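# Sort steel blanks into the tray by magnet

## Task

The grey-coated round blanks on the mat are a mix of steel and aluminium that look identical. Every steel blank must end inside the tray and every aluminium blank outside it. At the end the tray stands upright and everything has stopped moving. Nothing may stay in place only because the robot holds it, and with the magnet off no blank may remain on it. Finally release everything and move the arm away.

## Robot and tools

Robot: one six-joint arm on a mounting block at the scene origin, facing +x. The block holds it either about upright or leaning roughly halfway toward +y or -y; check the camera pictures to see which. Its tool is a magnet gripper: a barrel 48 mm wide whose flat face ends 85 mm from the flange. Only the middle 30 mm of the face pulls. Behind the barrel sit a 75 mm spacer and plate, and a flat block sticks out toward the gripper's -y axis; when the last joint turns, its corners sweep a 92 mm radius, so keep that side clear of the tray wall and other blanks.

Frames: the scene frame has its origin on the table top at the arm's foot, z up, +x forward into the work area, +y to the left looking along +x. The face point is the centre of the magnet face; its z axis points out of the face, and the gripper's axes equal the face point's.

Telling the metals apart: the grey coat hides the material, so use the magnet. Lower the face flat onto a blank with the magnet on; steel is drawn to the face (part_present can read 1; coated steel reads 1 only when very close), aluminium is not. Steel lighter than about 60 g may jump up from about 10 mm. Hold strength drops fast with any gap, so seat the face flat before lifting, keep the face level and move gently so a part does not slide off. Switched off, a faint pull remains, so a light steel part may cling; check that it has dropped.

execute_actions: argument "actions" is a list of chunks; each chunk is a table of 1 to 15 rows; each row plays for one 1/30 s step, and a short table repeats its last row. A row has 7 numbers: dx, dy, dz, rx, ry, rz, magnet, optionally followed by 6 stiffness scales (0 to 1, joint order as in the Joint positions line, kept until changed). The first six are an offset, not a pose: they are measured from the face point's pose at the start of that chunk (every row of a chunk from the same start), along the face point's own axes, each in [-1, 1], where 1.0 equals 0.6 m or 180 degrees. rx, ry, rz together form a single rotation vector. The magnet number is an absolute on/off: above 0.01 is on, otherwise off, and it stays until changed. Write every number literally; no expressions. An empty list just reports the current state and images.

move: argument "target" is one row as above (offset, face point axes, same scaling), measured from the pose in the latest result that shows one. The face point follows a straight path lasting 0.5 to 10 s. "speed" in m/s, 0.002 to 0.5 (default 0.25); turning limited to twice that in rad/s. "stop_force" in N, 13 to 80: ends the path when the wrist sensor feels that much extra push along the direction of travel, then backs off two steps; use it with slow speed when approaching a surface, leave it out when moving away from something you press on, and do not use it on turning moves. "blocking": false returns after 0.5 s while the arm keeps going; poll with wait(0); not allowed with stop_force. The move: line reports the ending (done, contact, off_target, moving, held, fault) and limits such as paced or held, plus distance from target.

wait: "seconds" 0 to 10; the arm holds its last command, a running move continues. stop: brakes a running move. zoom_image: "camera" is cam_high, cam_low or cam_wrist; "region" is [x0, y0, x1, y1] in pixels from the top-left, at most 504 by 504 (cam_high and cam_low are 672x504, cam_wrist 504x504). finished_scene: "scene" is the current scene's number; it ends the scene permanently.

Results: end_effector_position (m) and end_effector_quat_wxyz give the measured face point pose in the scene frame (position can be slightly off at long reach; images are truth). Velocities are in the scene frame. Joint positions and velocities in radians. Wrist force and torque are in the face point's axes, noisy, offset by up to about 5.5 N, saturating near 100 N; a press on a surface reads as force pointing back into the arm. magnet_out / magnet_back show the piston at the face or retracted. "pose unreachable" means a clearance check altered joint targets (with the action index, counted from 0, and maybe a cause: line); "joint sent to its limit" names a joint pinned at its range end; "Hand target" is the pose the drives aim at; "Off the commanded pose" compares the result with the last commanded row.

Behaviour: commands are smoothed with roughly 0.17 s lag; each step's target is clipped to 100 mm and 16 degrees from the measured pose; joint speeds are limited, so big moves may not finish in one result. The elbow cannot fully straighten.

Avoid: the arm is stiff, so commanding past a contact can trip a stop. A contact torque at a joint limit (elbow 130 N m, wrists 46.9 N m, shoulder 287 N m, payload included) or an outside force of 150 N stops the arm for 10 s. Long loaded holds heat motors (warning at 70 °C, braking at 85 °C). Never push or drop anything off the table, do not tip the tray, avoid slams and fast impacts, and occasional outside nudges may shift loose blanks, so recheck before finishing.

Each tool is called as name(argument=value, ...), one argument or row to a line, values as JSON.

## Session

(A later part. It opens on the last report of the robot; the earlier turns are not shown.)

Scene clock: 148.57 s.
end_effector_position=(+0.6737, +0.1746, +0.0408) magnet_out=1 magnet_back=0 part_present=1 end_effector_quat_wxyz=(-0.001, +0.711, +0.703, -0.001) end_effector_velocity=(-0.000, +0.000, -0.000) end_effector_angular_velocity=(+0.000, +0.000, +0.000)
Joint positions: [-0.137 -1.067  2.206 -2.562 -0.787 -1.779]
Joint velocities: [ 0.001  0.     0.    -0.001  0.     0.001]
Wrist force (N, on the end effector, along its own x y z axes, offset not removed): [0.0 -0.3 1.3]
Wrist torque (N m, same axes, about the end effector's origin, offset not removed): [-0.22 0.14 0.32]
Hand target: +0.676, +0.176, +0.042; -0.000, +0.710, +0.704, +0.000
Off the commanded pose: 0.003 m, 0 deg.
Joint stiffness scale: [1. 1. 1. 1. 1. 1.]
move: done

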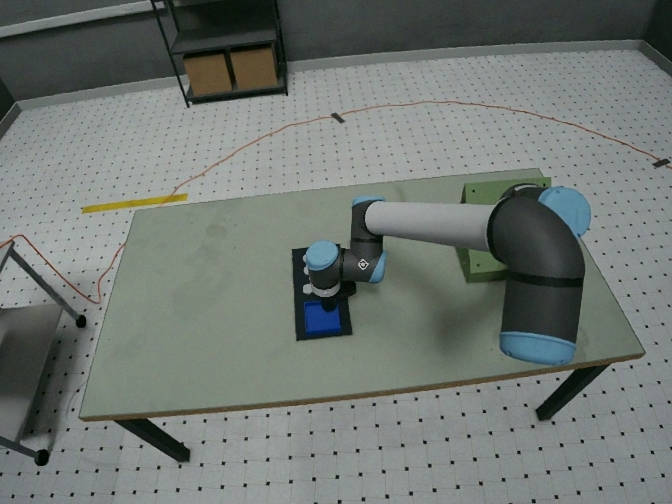

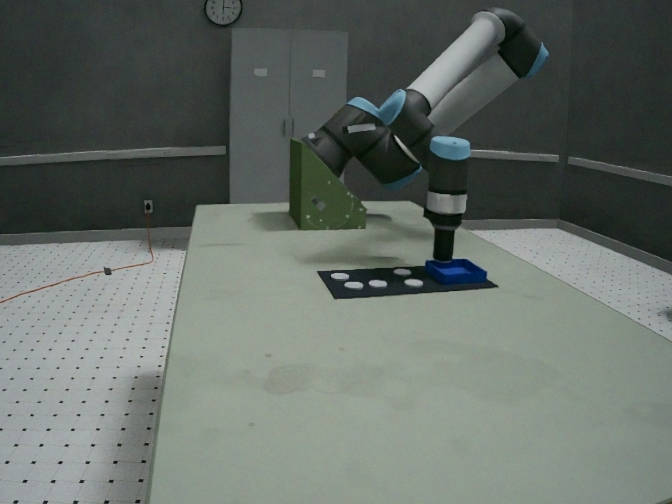

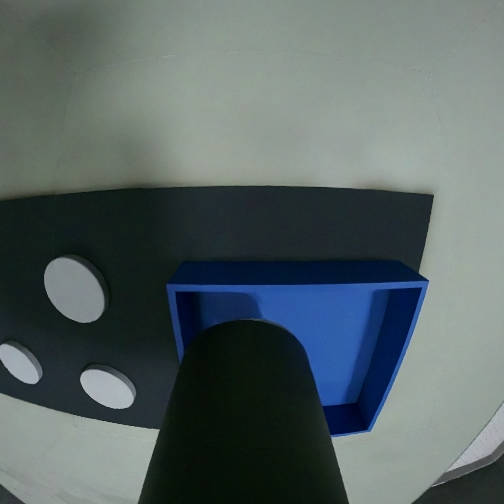

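move(
  target=[0.004,0.005,0.037,0,0,0,1],
  speed=0.06,
)

move(
  target=[0,0,0.025,0,0,0,1],
  speed=0.006,
  stop_force=13,
)

Scene clock: 155.23 s.
end_effector_position=(+0.6740, +0.1756, +0.0177) magnet_out=1 magnet_back=0 part_present=1 end_effector_quat_wxyz=(-0.002, +0.712, +0.702, -0.003) end_effector_velocity=(+0.005, +0.002, +0.002) end_effector_angular_velocity=(-0.002, -0.011, +0.005)
Joint positions: [-0.111 -1.031  2.2   -2.613 -0.785 -1.743]
Joint velocities: [ 0.001  0.    -0.006 -0.011  0.     0.007]
Wrist force (N, on the end effector, along its own x y z axes, offset not removed): [1.8 0.1 -0.7]
Wrist torque (N m, same axes, about the end effector's origin, offset not removed): [-0.11 0.08 0.45]
Hand target: +0.677, +0.177, +0.019; -0.001, +0.711, +0.703, -0.001
Off the commanded pose: 0.003 m, 0 deg.
Joint stiffness scale: [1. 1. 1. 1. 1. 1.]
move: done

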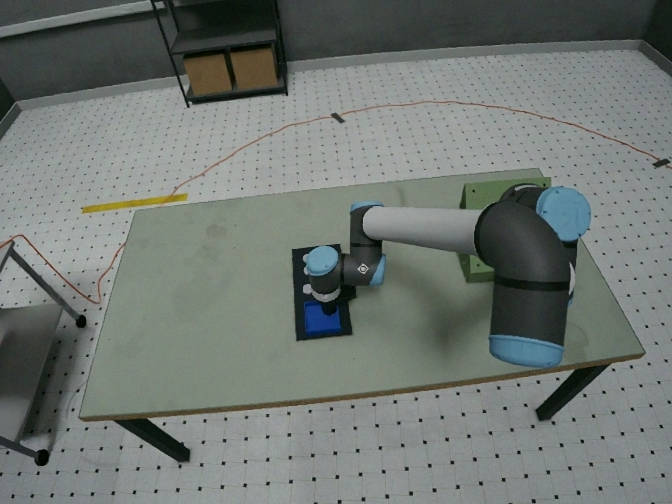

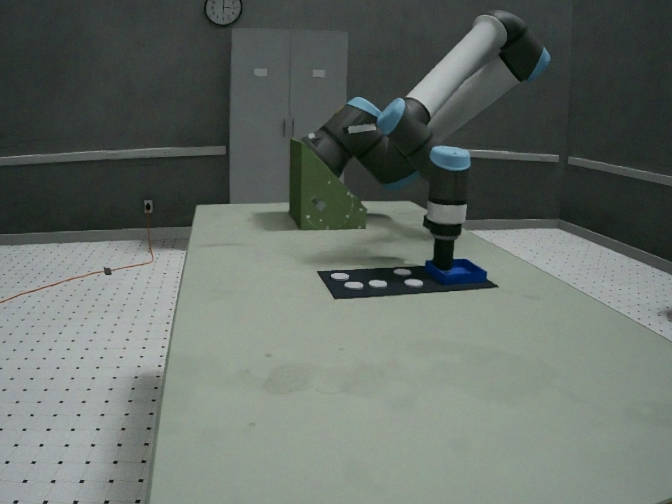

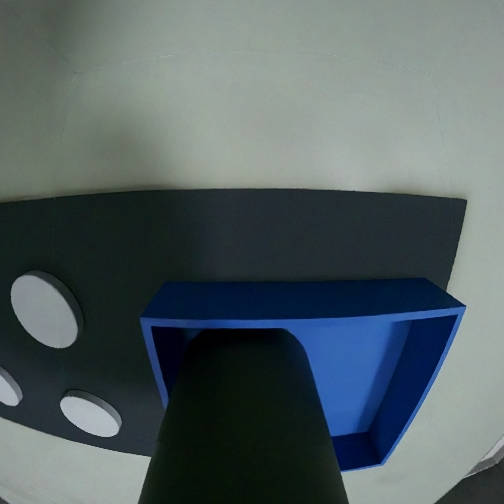

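Scene clock: 157.33 s.
end_effector_position=(+0.6750, +0.1749, +0.0118) magnet_out=1 magnet_back=0 part_present=1 end_effector_quat_wxyz=(+0.000, +0.712, +0.702, -0.001) end_effector_velocity=(-0.001, +0.001, -0.001) end_effector_angular_velocity=(-0.000, +0.003, -0.000)
Joint positions: [-0.105 -1.02   2.2   -2.638 -0.785 -1.728]
Joint velocities: [ 0.001 -0.     0.     0.002 -0.    -0.   ]
Wrist force (N, on the end effector, along its own x y z axes, offset not removed): [-2.4 -5.6 -9.1]
Wrist torque (N m, same axes, about the end effector's origin, offset not removed): [-0.31 0.49 0.39]
Hand target: +0.675, +0.175, +0.012; -0.000, +0.712, +0.702, -0.002
Off the commanded pose: 0.009 m, 0 deg.
Joint stiffness scale: [1. 1. 1. 1. 1. 1.]
move: contact

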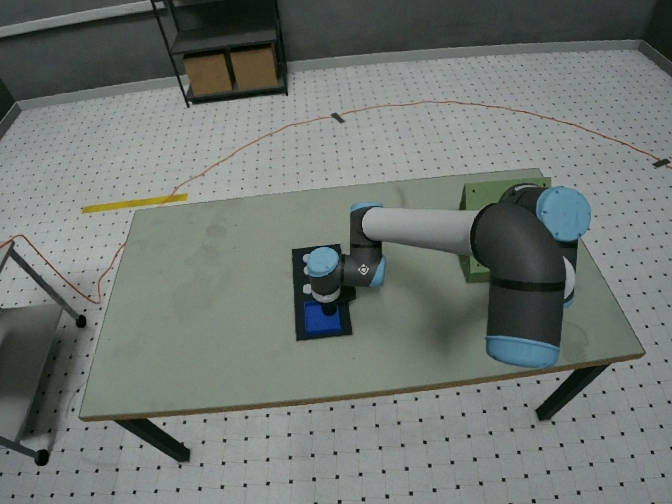

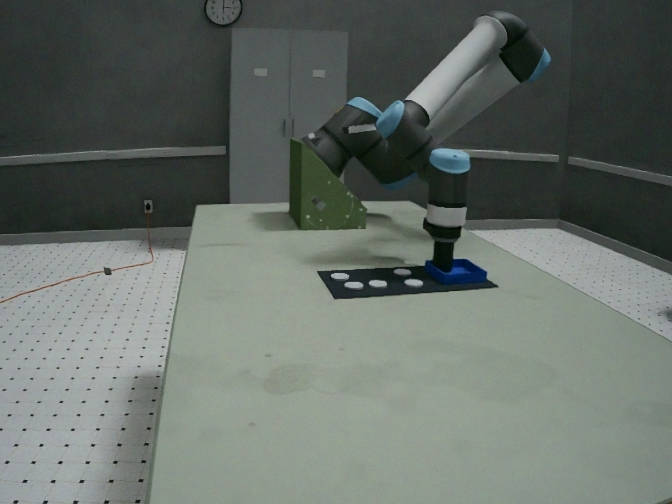

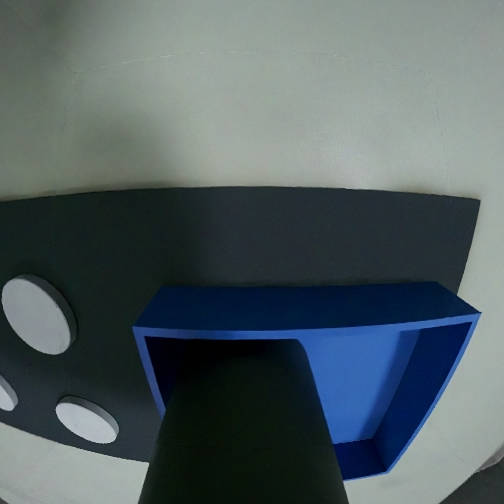

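execute_actions(
  actions=[
    [[0,0,0,0,0,0,0]],
  ],
)

move(
  target=[0,0,-0.06,0,0,0,0],
  speed=0.15,
)

move(
  target=[-0.168,-0.03,0,0,0,0,0],
)

Scene clock: 160.77 s.
end_effector_position=(+0.6749, +0.1749, +0.0118) magnet_out=0 magnet_back=1 part_present=0 end_effector_quat_wxyz=(+0.000, +0.712, +0.702, -0.001) end_effector_velocity=(+0.000, -0.001, +0.000) end_effector_angular_velocity=(-0.000, -0.001, -0.001)
Joint positions: [-0.105 -1.02   2.2   -2.638 -0.785 -1.728]
Joint velocities: [-0.001  0.    -0.    -0.001 -0.     0.   ]
Wrist force (N, on the end effector, along its own x y z axes, offset not removed): [-0.6 -1.4 -2.1]
Wrist torque (N m, same axes, about the end effector's origin, offset not removed): [-0.39 0.30 0.39]
Hand target: +0.675, +0.175, +0.012; +0.000, +0.712, +0.702, -0.001
Off the commanded pose: 0.000 m, 0 deg.
Joint stiffness scale: [1. 1. 1. 1. 1. 1.]

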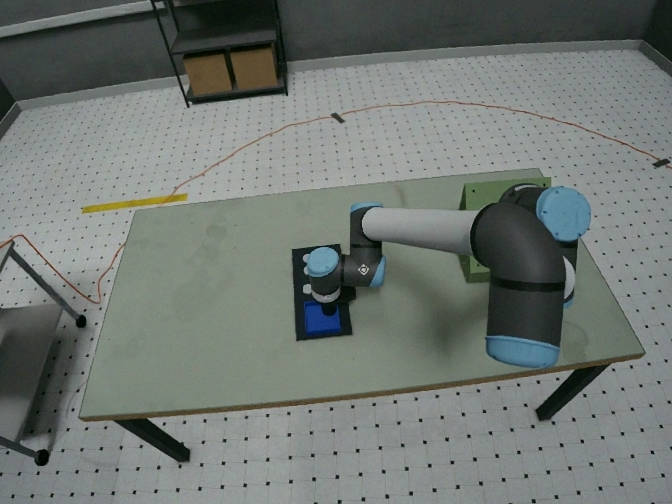

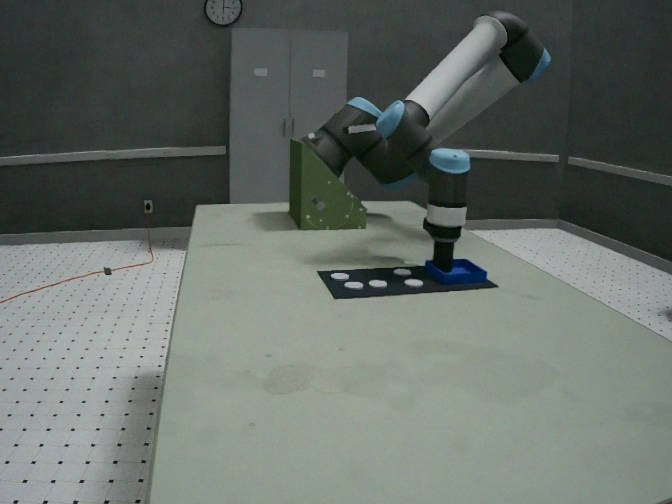

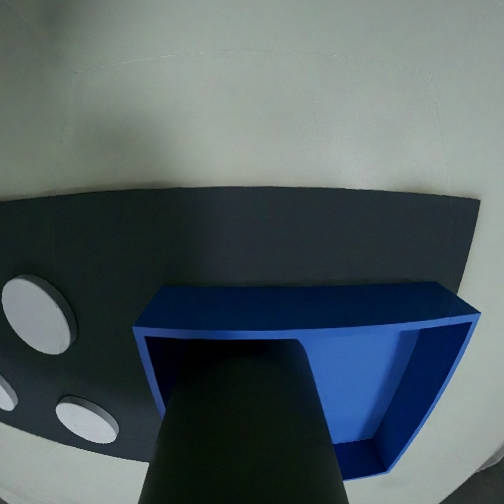

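Scene clock: 161.63 s.
end_effector_position=(+0.6776, +0.1766, +0.0494) magnet_out=0 magnet_back=1 part_present=0 end_effector_quat_wxyz=(+0.002, +0.711, +0.703, +0.001) end_effector_velocity=(-0.006, -0.004, -0.005) end_effector_angular_velocity=(+0.003, +0.019, -0.009)
Joint positions: [-0.143 -1.079  2.202 -2.55  -0.789 -1.78 ]
Joint velocities: [-0.     0.006  0.002  0.019 -0.001 -0.01 ]
Wrist force (N, on the end effector, along its own x y z axes, offset not removed): [-0.8 -0.3 -0.1]
Wrist torque (N m, same axes, about the end effector's origin, offset not removed): [-0.28 0.23 0.33]
Hand target: +0.675, +0.175, +0.048; +0.000, +0.712, +0.702, -0.001
Off the commanded pose: 0.003 m, 0 deg.
Joint stiffness scale: [1. 1. 1. 1. 1. 1.]
move: done

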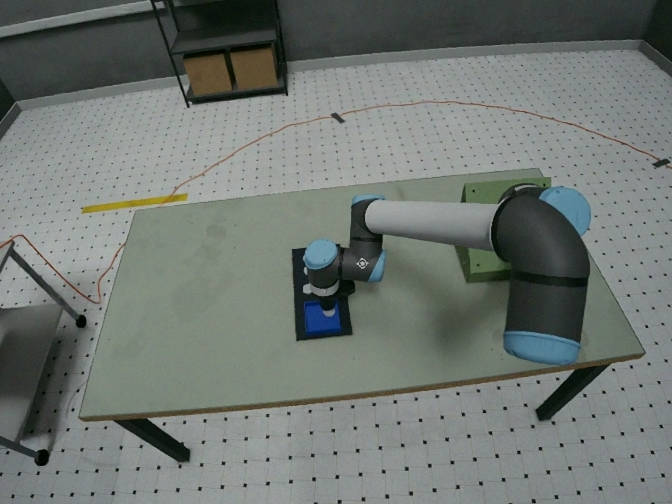

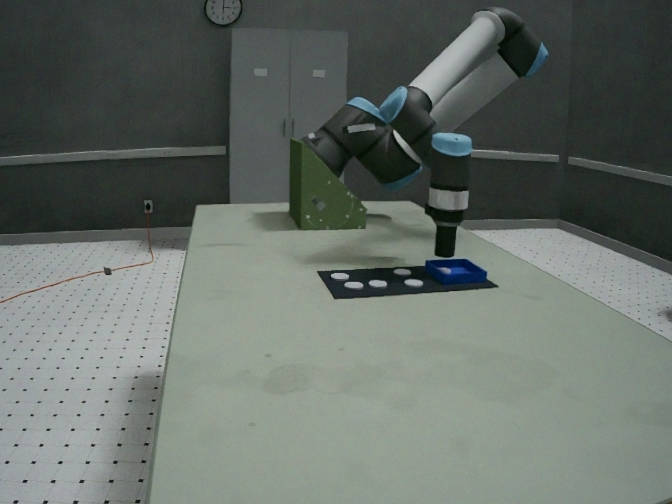

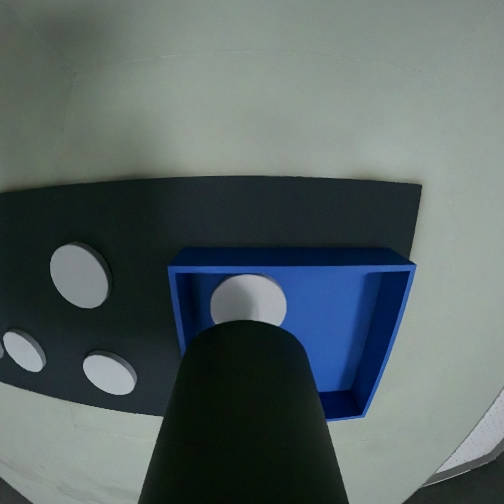

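Scene clock: 162.77 s.
end_effector_position=(+0.6587, +0.0759, +0.0499) magnet_out=0 magnet_back=1 part_present=0 end_effector_quat_wxyz=(+0.002, +0.712, +0.702, +0.001) end_effector_velocity=(-0.000, +0.000, -0.000) end_effector_angular_velocity=(-0.000, +0.000, +0.003)
Joint positions: [-0.258 -0.981  2.238 -2.575 -0.809 -1.934]
Joint velocities: [ 0.    -0.     0.    -0.    -0.    -0.003]
Wrist force (N, on the end effector, along its own x y z axes, offset not removed): [0.8 1.0 -2.0]
Wrist torque (N m, same axes, about the end effector's origin, offset not removed): [-0.02 0.20 0.36]
Hand target: +0.659, +0.076, +0.050; +0.002, +0.711, +0.703, +0.001
Off the commanded pose: 0.001 m, 0 deg.
Joint stiffness scale: [1. 1. 1. 1. 1. 1.]
move: done

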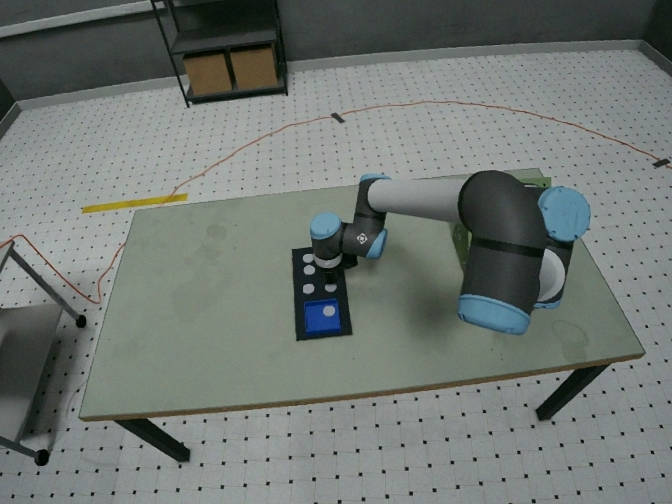

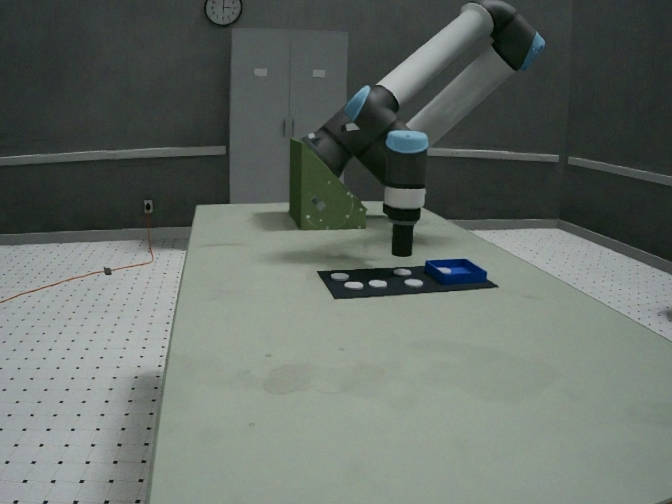

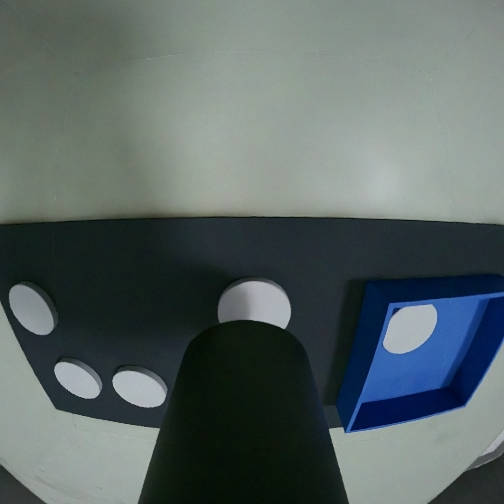

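move(
  target=[0.004,0,0.062,0,0,0,0],
  speed=0.12,
)

move(
  target=[0,0,0.02,0,0,0,0],
  speed=0.006,
  stop_force=13,
)

execute_actions(
  actions=[
    [[0,0,0,0,0,0,1]],
  ],
)

Scene clock: 170.20 s.
end_effector_position=(+0.6564, +0.0774, +0.0115) magnet_out=0 magnet_back=1 part_present=0 end_effector_quat_wxyz=(+0.000, +0.713, +0.701, +0.000) end_effector_velocity=(+0.000, +0.000, +0.000) end_effector_angular_velocity=(-0.000, -0.001, +0.000)
Joint positions: [-0.214 -0.923  2.236 -2.667 -0.801 -1.877]
Joint velocities: [ 0.    -0.001 -0.    -0.001  0.     0.002]
Wrist force (N, on the end effector, along its own x y z axes, offset not removed): [0.1 -0.9 -2.5]
Wrist torque (N m, same axes, about the end effector's origin, offset not removed): [-0.18 0.24 0.37]
Hand target: +0.659, +0.078, +0.013; +0.002, +0.712, +0.702, +0.001
Off the commanded pose: 0.003 m, 0 deg.
Joint stiffness scale: [1. 1. 1. 1. 1. 1.]
move: done

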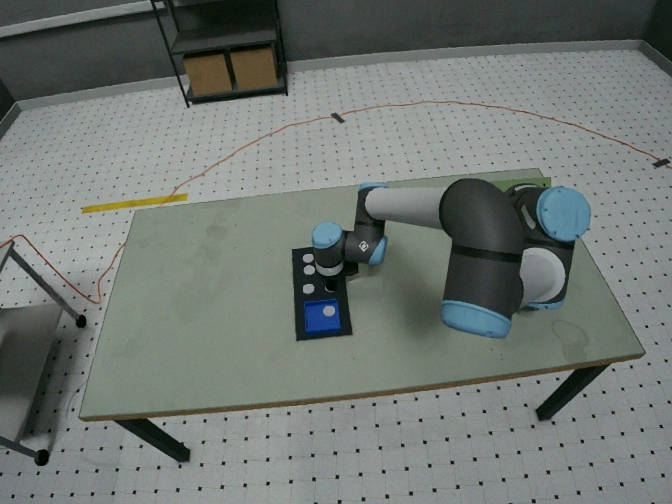

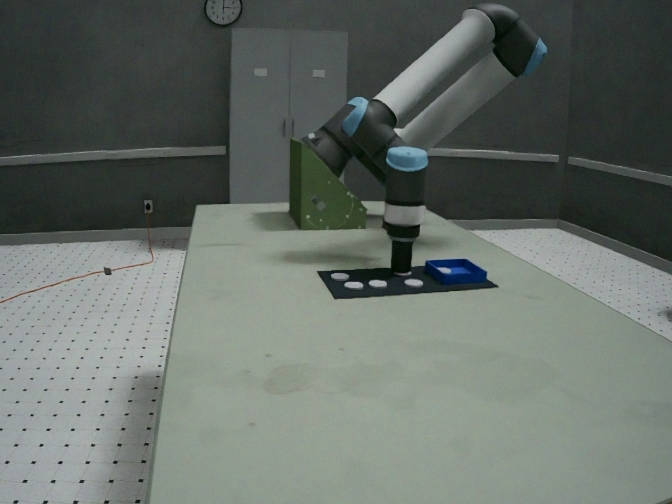

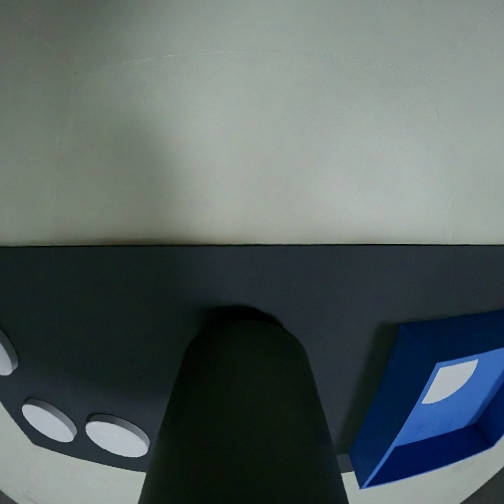

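Scene clock: 171.83 s.
end_effector_position=(+0.6577, +0.0766, +0.0088) magnet_out=0 magnet_back=1 part_present=0 end_effector_quat_wxyz=(+0.003, +0.713, +0.701, +0.002) end_effector_velocity=(-0.000, +0.000, -0.000) end_effector_angular_velocity=(-0.000, +0.001, +0.000)
Joint positions: [-0.212 -0.916  2.236 -2.686 -0.8   -1.866]
Joint velocities: [ 0.001 -0.001 -0.     0.001 -0.001  0.   ]
Wrist force (N, on the end effector, along its own x y z axes, offset not removed): [-1.3 -1.5 -8.3]
Wrist torque (N m, same axes, about the end effector's origin, offset not removed): [-0.15 0.45 0.34]
Hand target: +0.657, +0.077, +0.009; +0.003, +0.713, +0.701, +0.001
Off the commanded pose: 0.009 m, 0 deg.
Joint stiffness scale: [1. 1. 1. 1. 1. 1.]
move: contact

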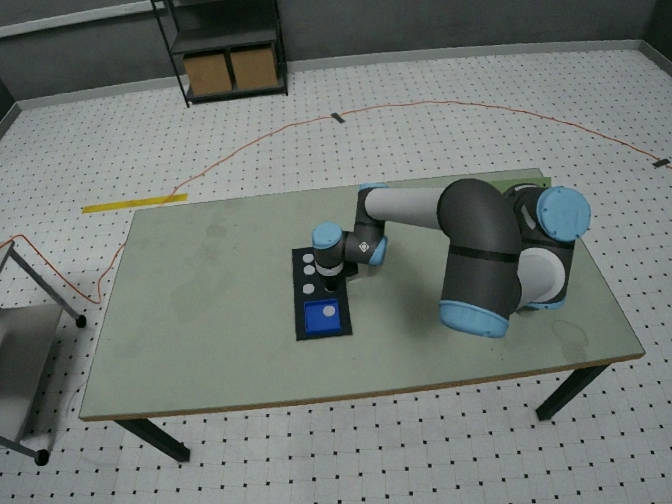

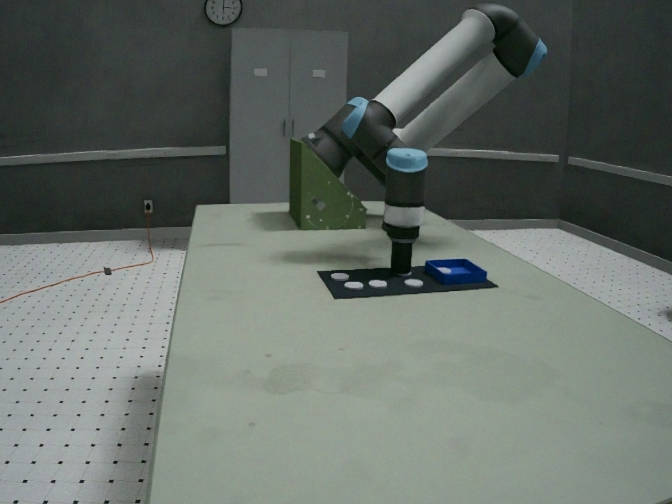

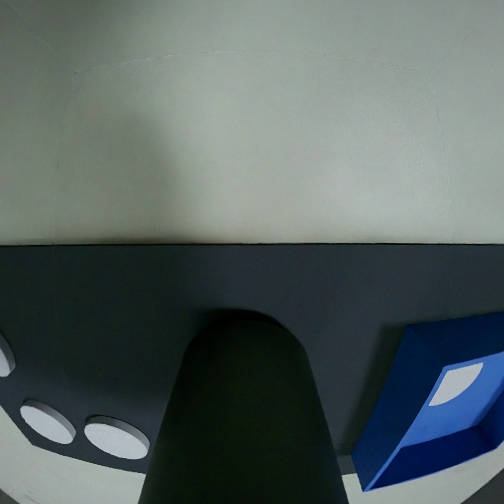

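Scene clock: 172.33 s.
end_effector_position=(+0.6577, +0.0766, +0.0088) magnet_out=1 magnet_back=0 part_present=1 end_effector_quat_wxyz=(+0.003, +0.713, +0.701, +0.002) end_effector_velocity=(-0.000, +0.000, -0.000) end_effector_angular_velocity=(+0.000, +0.001, -0.000)
Joint positions: [-0.212 -0.916  2.236 -2.686 -0.8   -1.866]
Joint velocities: [0.    0.    0.    0.001 0.    0.   ]
Wrist force (N, on the end effector, along its own x y z axes, offset not removed): [0.1 0.8 -3.0]
Wrist torque (N m, same axes, about the end effector's origin, offset not removed): [0.06 0.28 0.36]
Hand target: +0.658, +0.077, +0.009; +0.003, +0.713, +0.701, +0.002
Off the commanded pose: 0.000 m, 0 deg.
Joint stiffness scale: [1. 1. 1. 1. 1. 1.]

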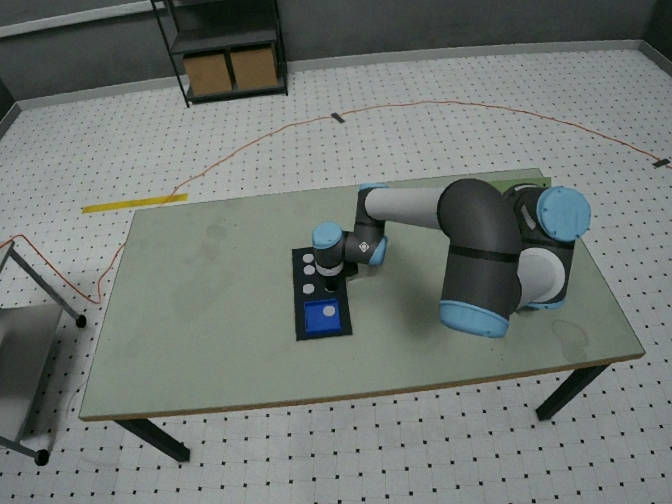

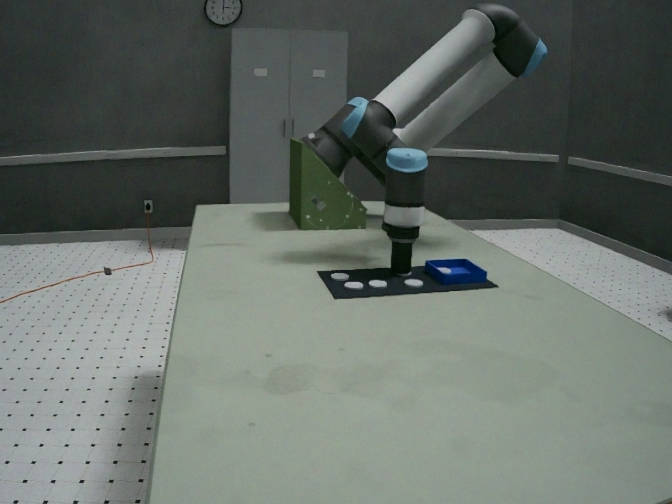

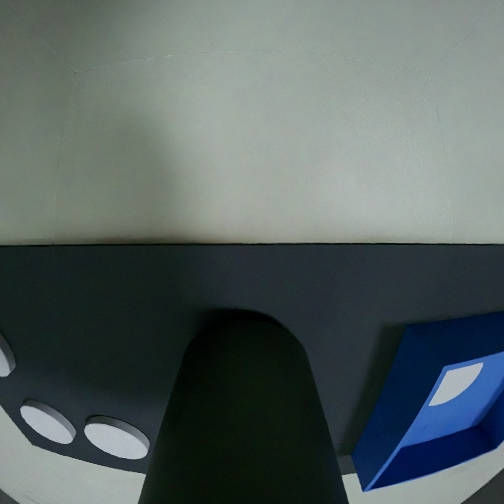

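move(
  target=[0,0,-0.062,0,0,0,1],
  speed=0.15,
)

move(
  target=[0.238,0.028,0,0,0,0,1],
)

Scene clock: 179.30 s.
end_effector_position=(+0.6596, +0.0775, +0.0470) magnet_out=1 magnet_back=0 part_present=1 end_effector_quat_wxyz=(+0.004, +0.712, +0.702, +0.003) end_effector_velocity=(-0.000, -0.000, +0.000) end_effector_angular_velocity=(+0.000, +0.002, -0.000)
Joint positions: [-0.252 -0.978  2.24  -2.594 -0.808 -1.92 ]
Joint velocities: [-0.001 -0.     0.     0.003 -0.    -0.002]
Wrist force (N, on the end effector, along its own x y z axes, offset not removed): [1.2 -0.2 0.5]
Wrist torque (N m, same axes, about the end effector's origin, offset not removed): [-0.19 0.07 0.37]
Hand target: +0.657, +0.077, +0.046; +0.003, +0.713, +0.701, +0.002
Off the commanded pose: 0.003 m, 0 deg.
Joint stiffness scale: [1. 1. 1. 1. 1. 1.]
move: done

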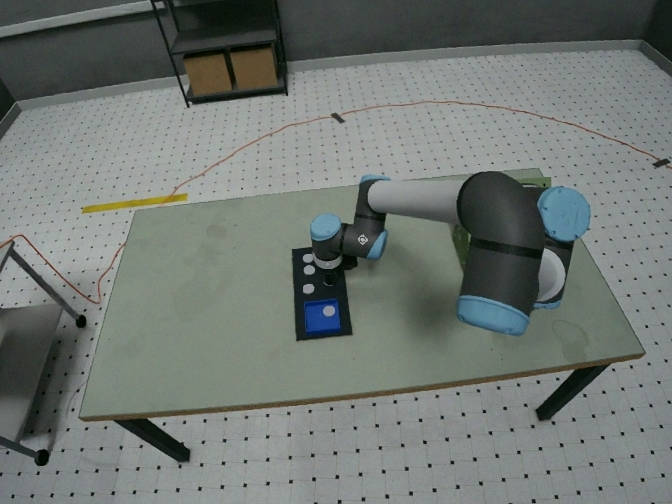

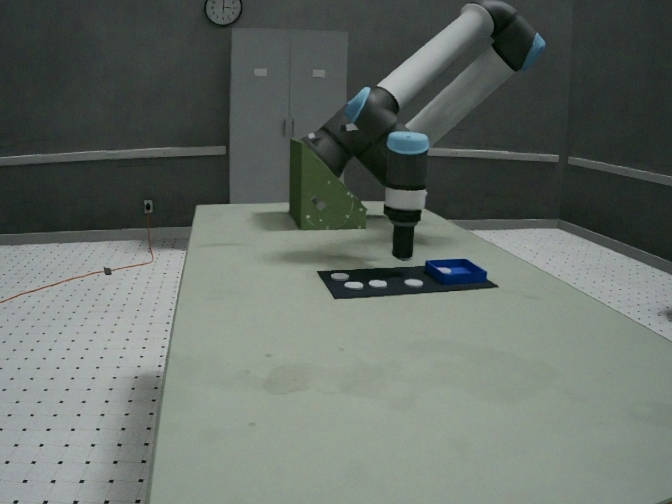

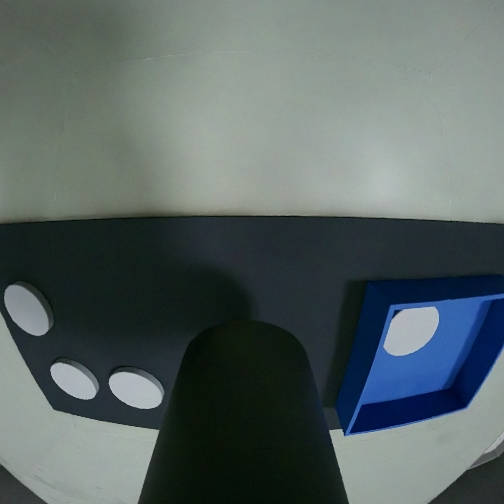

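Scene clock: 180.60 s.
end_effector_position=(+0.6763, +0.2201, +0.0453) magnet_out=1 magnet_back=0 part_present=1 end_effector_quat_wxyz=(+0.004, +0.712, +0.702, +0.002) end_effector_velocity=(-0.000, +0.001, -0.000) end_effector_angular_velocity=(+0.000, +0.001, -0.002)
Joint positions: [-0.093 -1.117  2.197 -2.563 -0.783 -1.704]
Joint velocities: [ 0.001 -0.    -0.     0.     0.     0.003]
Wrist force (N, on the end effector, along its own x y z axes, offset not removed): [-0.7 -1.9 0.8]
Wrist torque (N m, same axes, about the end effector's origin, offset not removed): [-0.44 0.27 0.37]
Hand target: +0.678, +0.220, +0.047; +0.004, +0.712, +0.702, +0.003
Off the commanded pose: 0.003 m, 0 deg.
Joint stiffness scale: [1. 1. 1. 1. 1. 1.]
move: done

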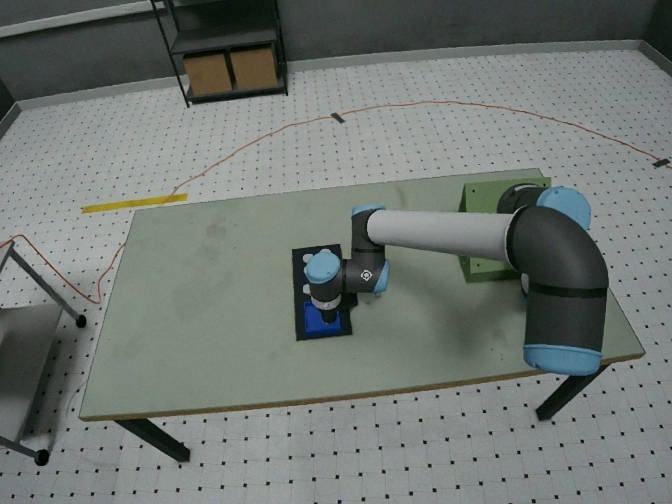

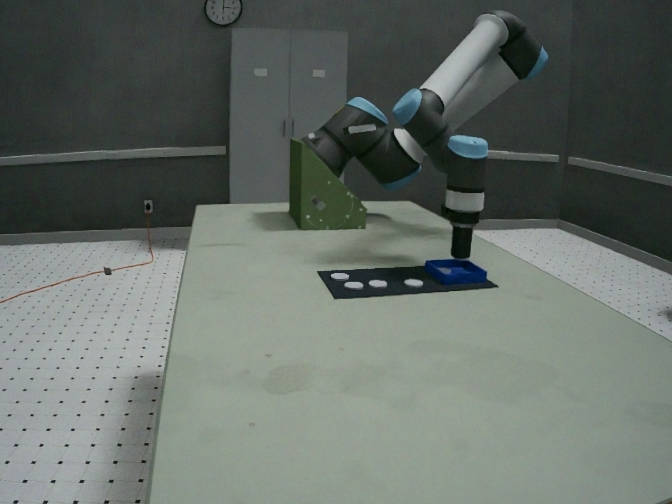

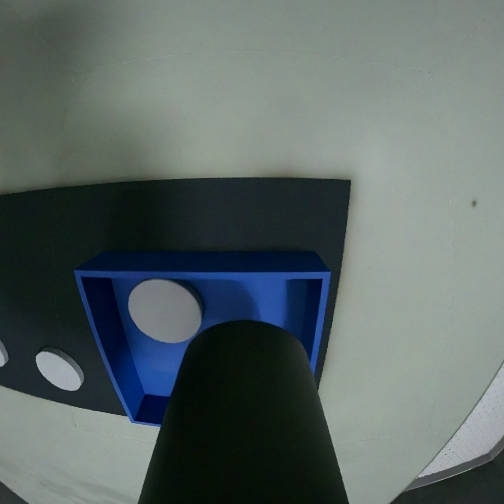

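move(
  target=[-0.004,0.006,0.049,0,0,0,1],
  speed=0.1,
)

move(
  target=[0,0,0.02,0,0,0,1],
  speed=0.006,
  stop_force=13,
)

execute_actions(
  actions=[
    [[0,0,0,0,0,0,0]],
  ],
)

move(
  target=[0,0,-0.058,0,0,0,0],
  speed=0.15,
)

Scene clock: 187.20 s.
end_effector_position=(+0.6780, +0.2157, +0.0148) magnet_out=1 magnet_back=0 part_present=1 end_effector_quat_wxyz=(+0.003, +0.713, +0.701, +0.000) end_effector_velocity=(+0.001, +0.000, +0.000) end_effector_angular_velocity=(-0.000, -0.002, +0.000)
Joint positions: [-0.065 -1.063  2.19  -2.633 -0.782 -1.663]
Joint velocities: [ 0.     0.    -0.    -0.004 -0.     0.002]
Wrist force (N, on the end effector, along its own x y z axes, offset not removed): [-0.9 -2.8 -0.3]
Wrist torque (N m, same axes, about the end effector's origin, offset not removed): [-0.51 0.29 0.33]
Hand target: +0.680, +0.218, +0.016; +0.004, +0.712, +0.702, +0.002
Off the commanded pose: 0.003 m, 0 deg.
Joint stiffness scale: [1. 1. 1. 1. 1. 1.]
move: done

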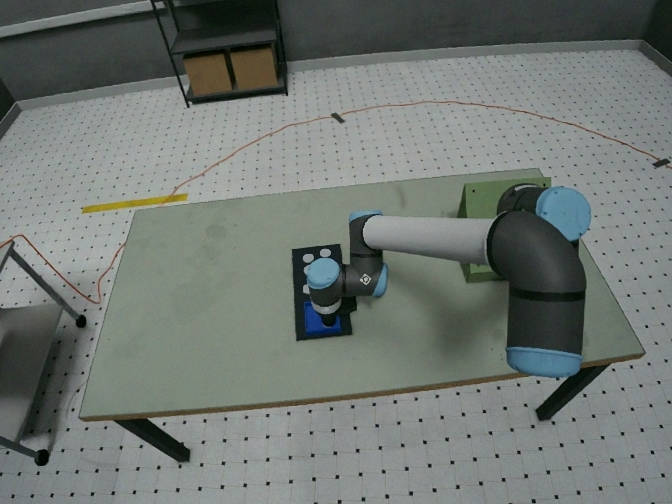

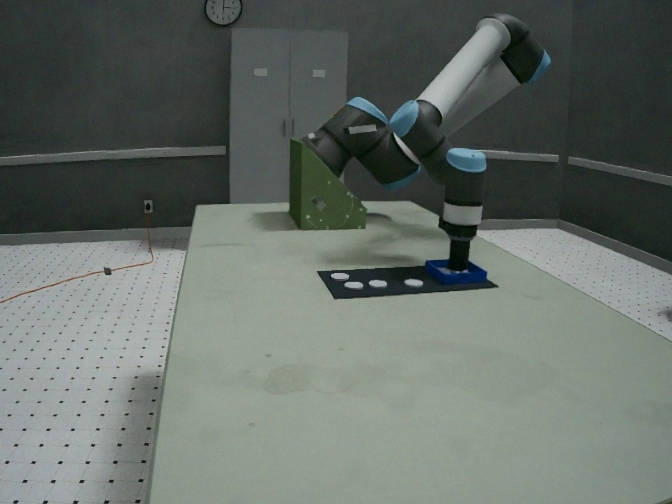

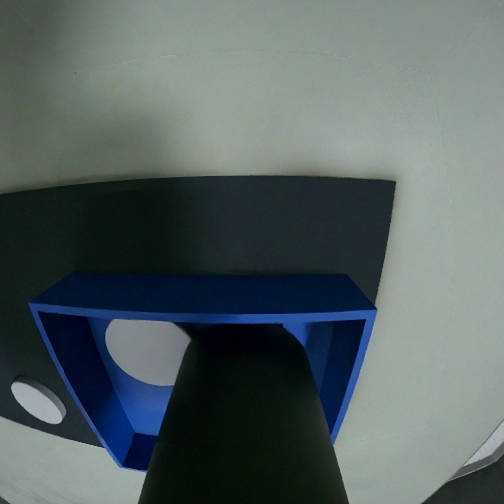

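Scene clock: 188.87 s.
end_effector_position=(+0.6791, +0.2153, +0.0118) magnet_out=1 magnet_back=0 part_present=1 end_effector_quat_wxyz=(+0.005, +0.713, +0.701, +0.002) end_effector_velocity=(-0.000, -0.001, +0.000) end_effector_angular_velocity=(+0.000, +0.002, -0.003)
Joint positions: [-0.062 -1.056  2.19  -2.651 -0.782 -1.652]
Joint velocities: [-0.001 -0.    -0.     0.004  0.    -0.   ]
Wrist force (N, on the end effector, along its own x y z axes, offset not removed): [-2.4 -6.1 -8.5]
Wrist torque (N m, same axes, about the end effector's origin, offset not removed): [-0.14 0.33 0.33]
Hand target: +0.679, +0.215, +0.012; +0.005, +0.713, +0.701, +0.002
Off the commanded pose: 0.009 m, 0 deg.
Joint stiffness scale: [1. 1. 1. 1. 1. 1.]
move: contact

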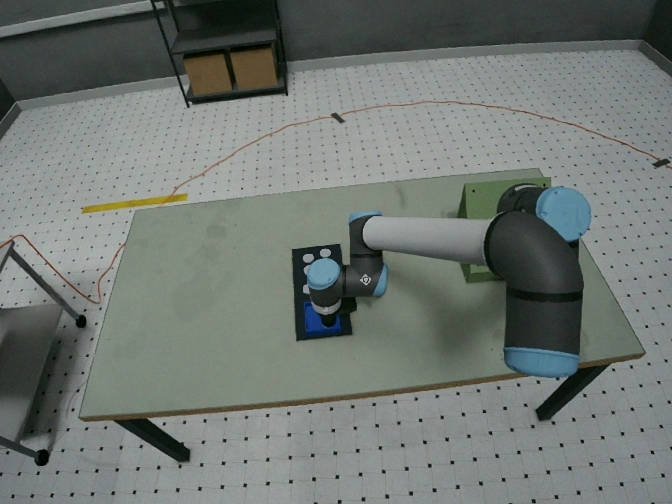

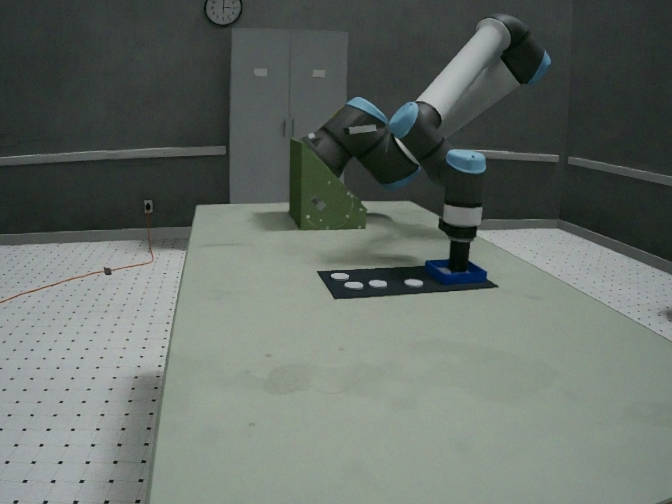

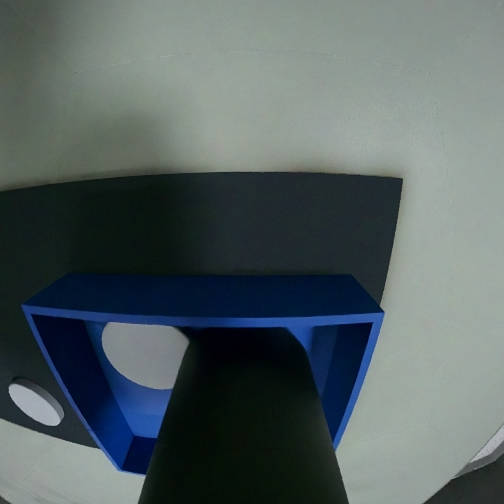

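Scene clock: 189.37 s.
end_effector_position=(+0.6791, +0.2153, +0.0119) magnet_out=0 magnet_back=1 part_present=0 end_effector_quat_wxyz=(+0.005, +0.713, +0.701, +0.002) end_effector_velocity=(-0.000, +0.001, -0.001) end_effector_angular_velocity=(+0.000, +0.001, +0.001)
Joint positions: [-0.062 -1.056  2.19  -2.651 -0.782 -1.652]
Joint velocities: [ 0.001  0.     0.    -0.     0.     0.   ]
Wrist force (N, on the end effector, along its own x y z axes, offset not removed): [-0.9 1.2 -3.2]
Wrist torque (N m, same axes, about the end effector's origin, offset not removed): [-0.11 0.31 0.38]
Hand target: +0.679, +0.215, +0.012; +0.005, +0.713, +0.701, +0.002
Off the commanded pose: 0.000 m, 0 deg.
Joint stiffness scale: [1. 1. 1. 1. 1. 1.]

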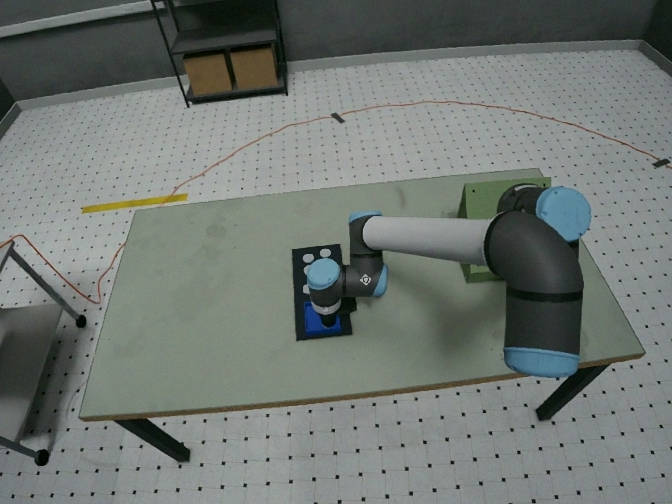

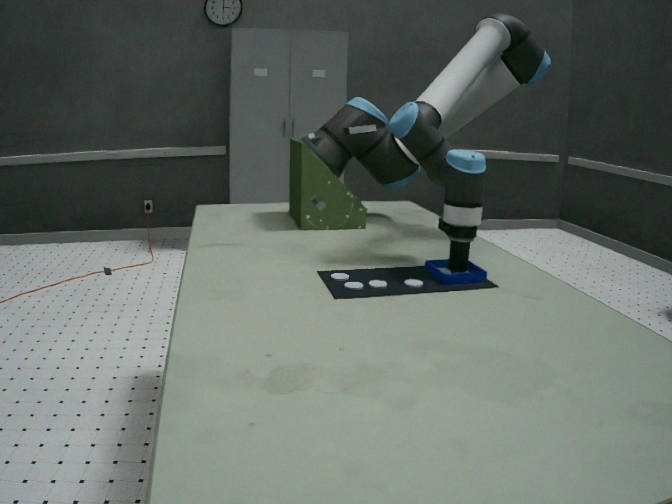

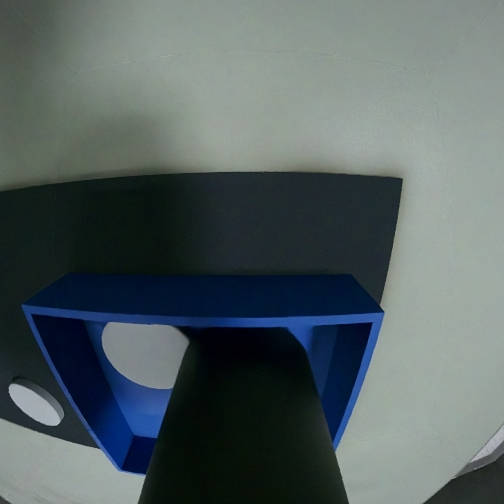

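Scene clock: 190.37 s.
end_effector_position=(+0.6808, +0.2170, +0.0479) magnet_out=0 magnet_back=1 part_present=0 end_effector_quat_wxyz=(+0.006, +0.712, +0.702, +0.004) end_effector_velocity=(-0.000, -0.000, +0.000) end_effector_angular_velocity=(+0.000, +0.002, -0.000)
Joint positions: [-0.099 -1.113  2.192 -2.565 -0.783 -1.704]
Joint velocities: [-0.001 -0.001  0.     0.004  0.    -0.003]
Wrist force (N, on the end effector, along its own x y z axes, offset not removed): [-0.3 0.1 0.3]
Wrist torque (N m, same axes, about the end effector's origin, offset not removed): [-0.18 0.33 0.45]
Hand target: +0.679, +0.215, +0.047; +0.005, +0.713, +0.701, +0.002
Off the commanded pose: 0.003 m, 0 deg.
Joint stiffness scale: [1. 1. 1. 1. 1. 1.]
move: done

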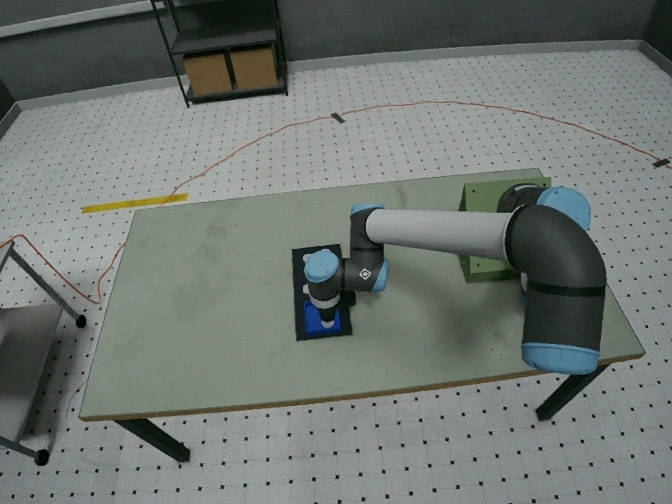

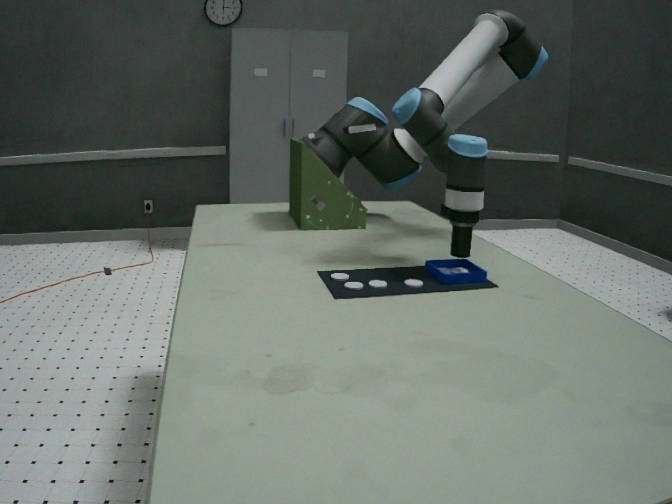

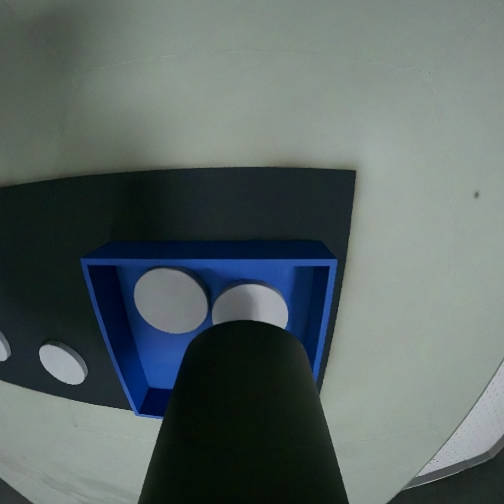

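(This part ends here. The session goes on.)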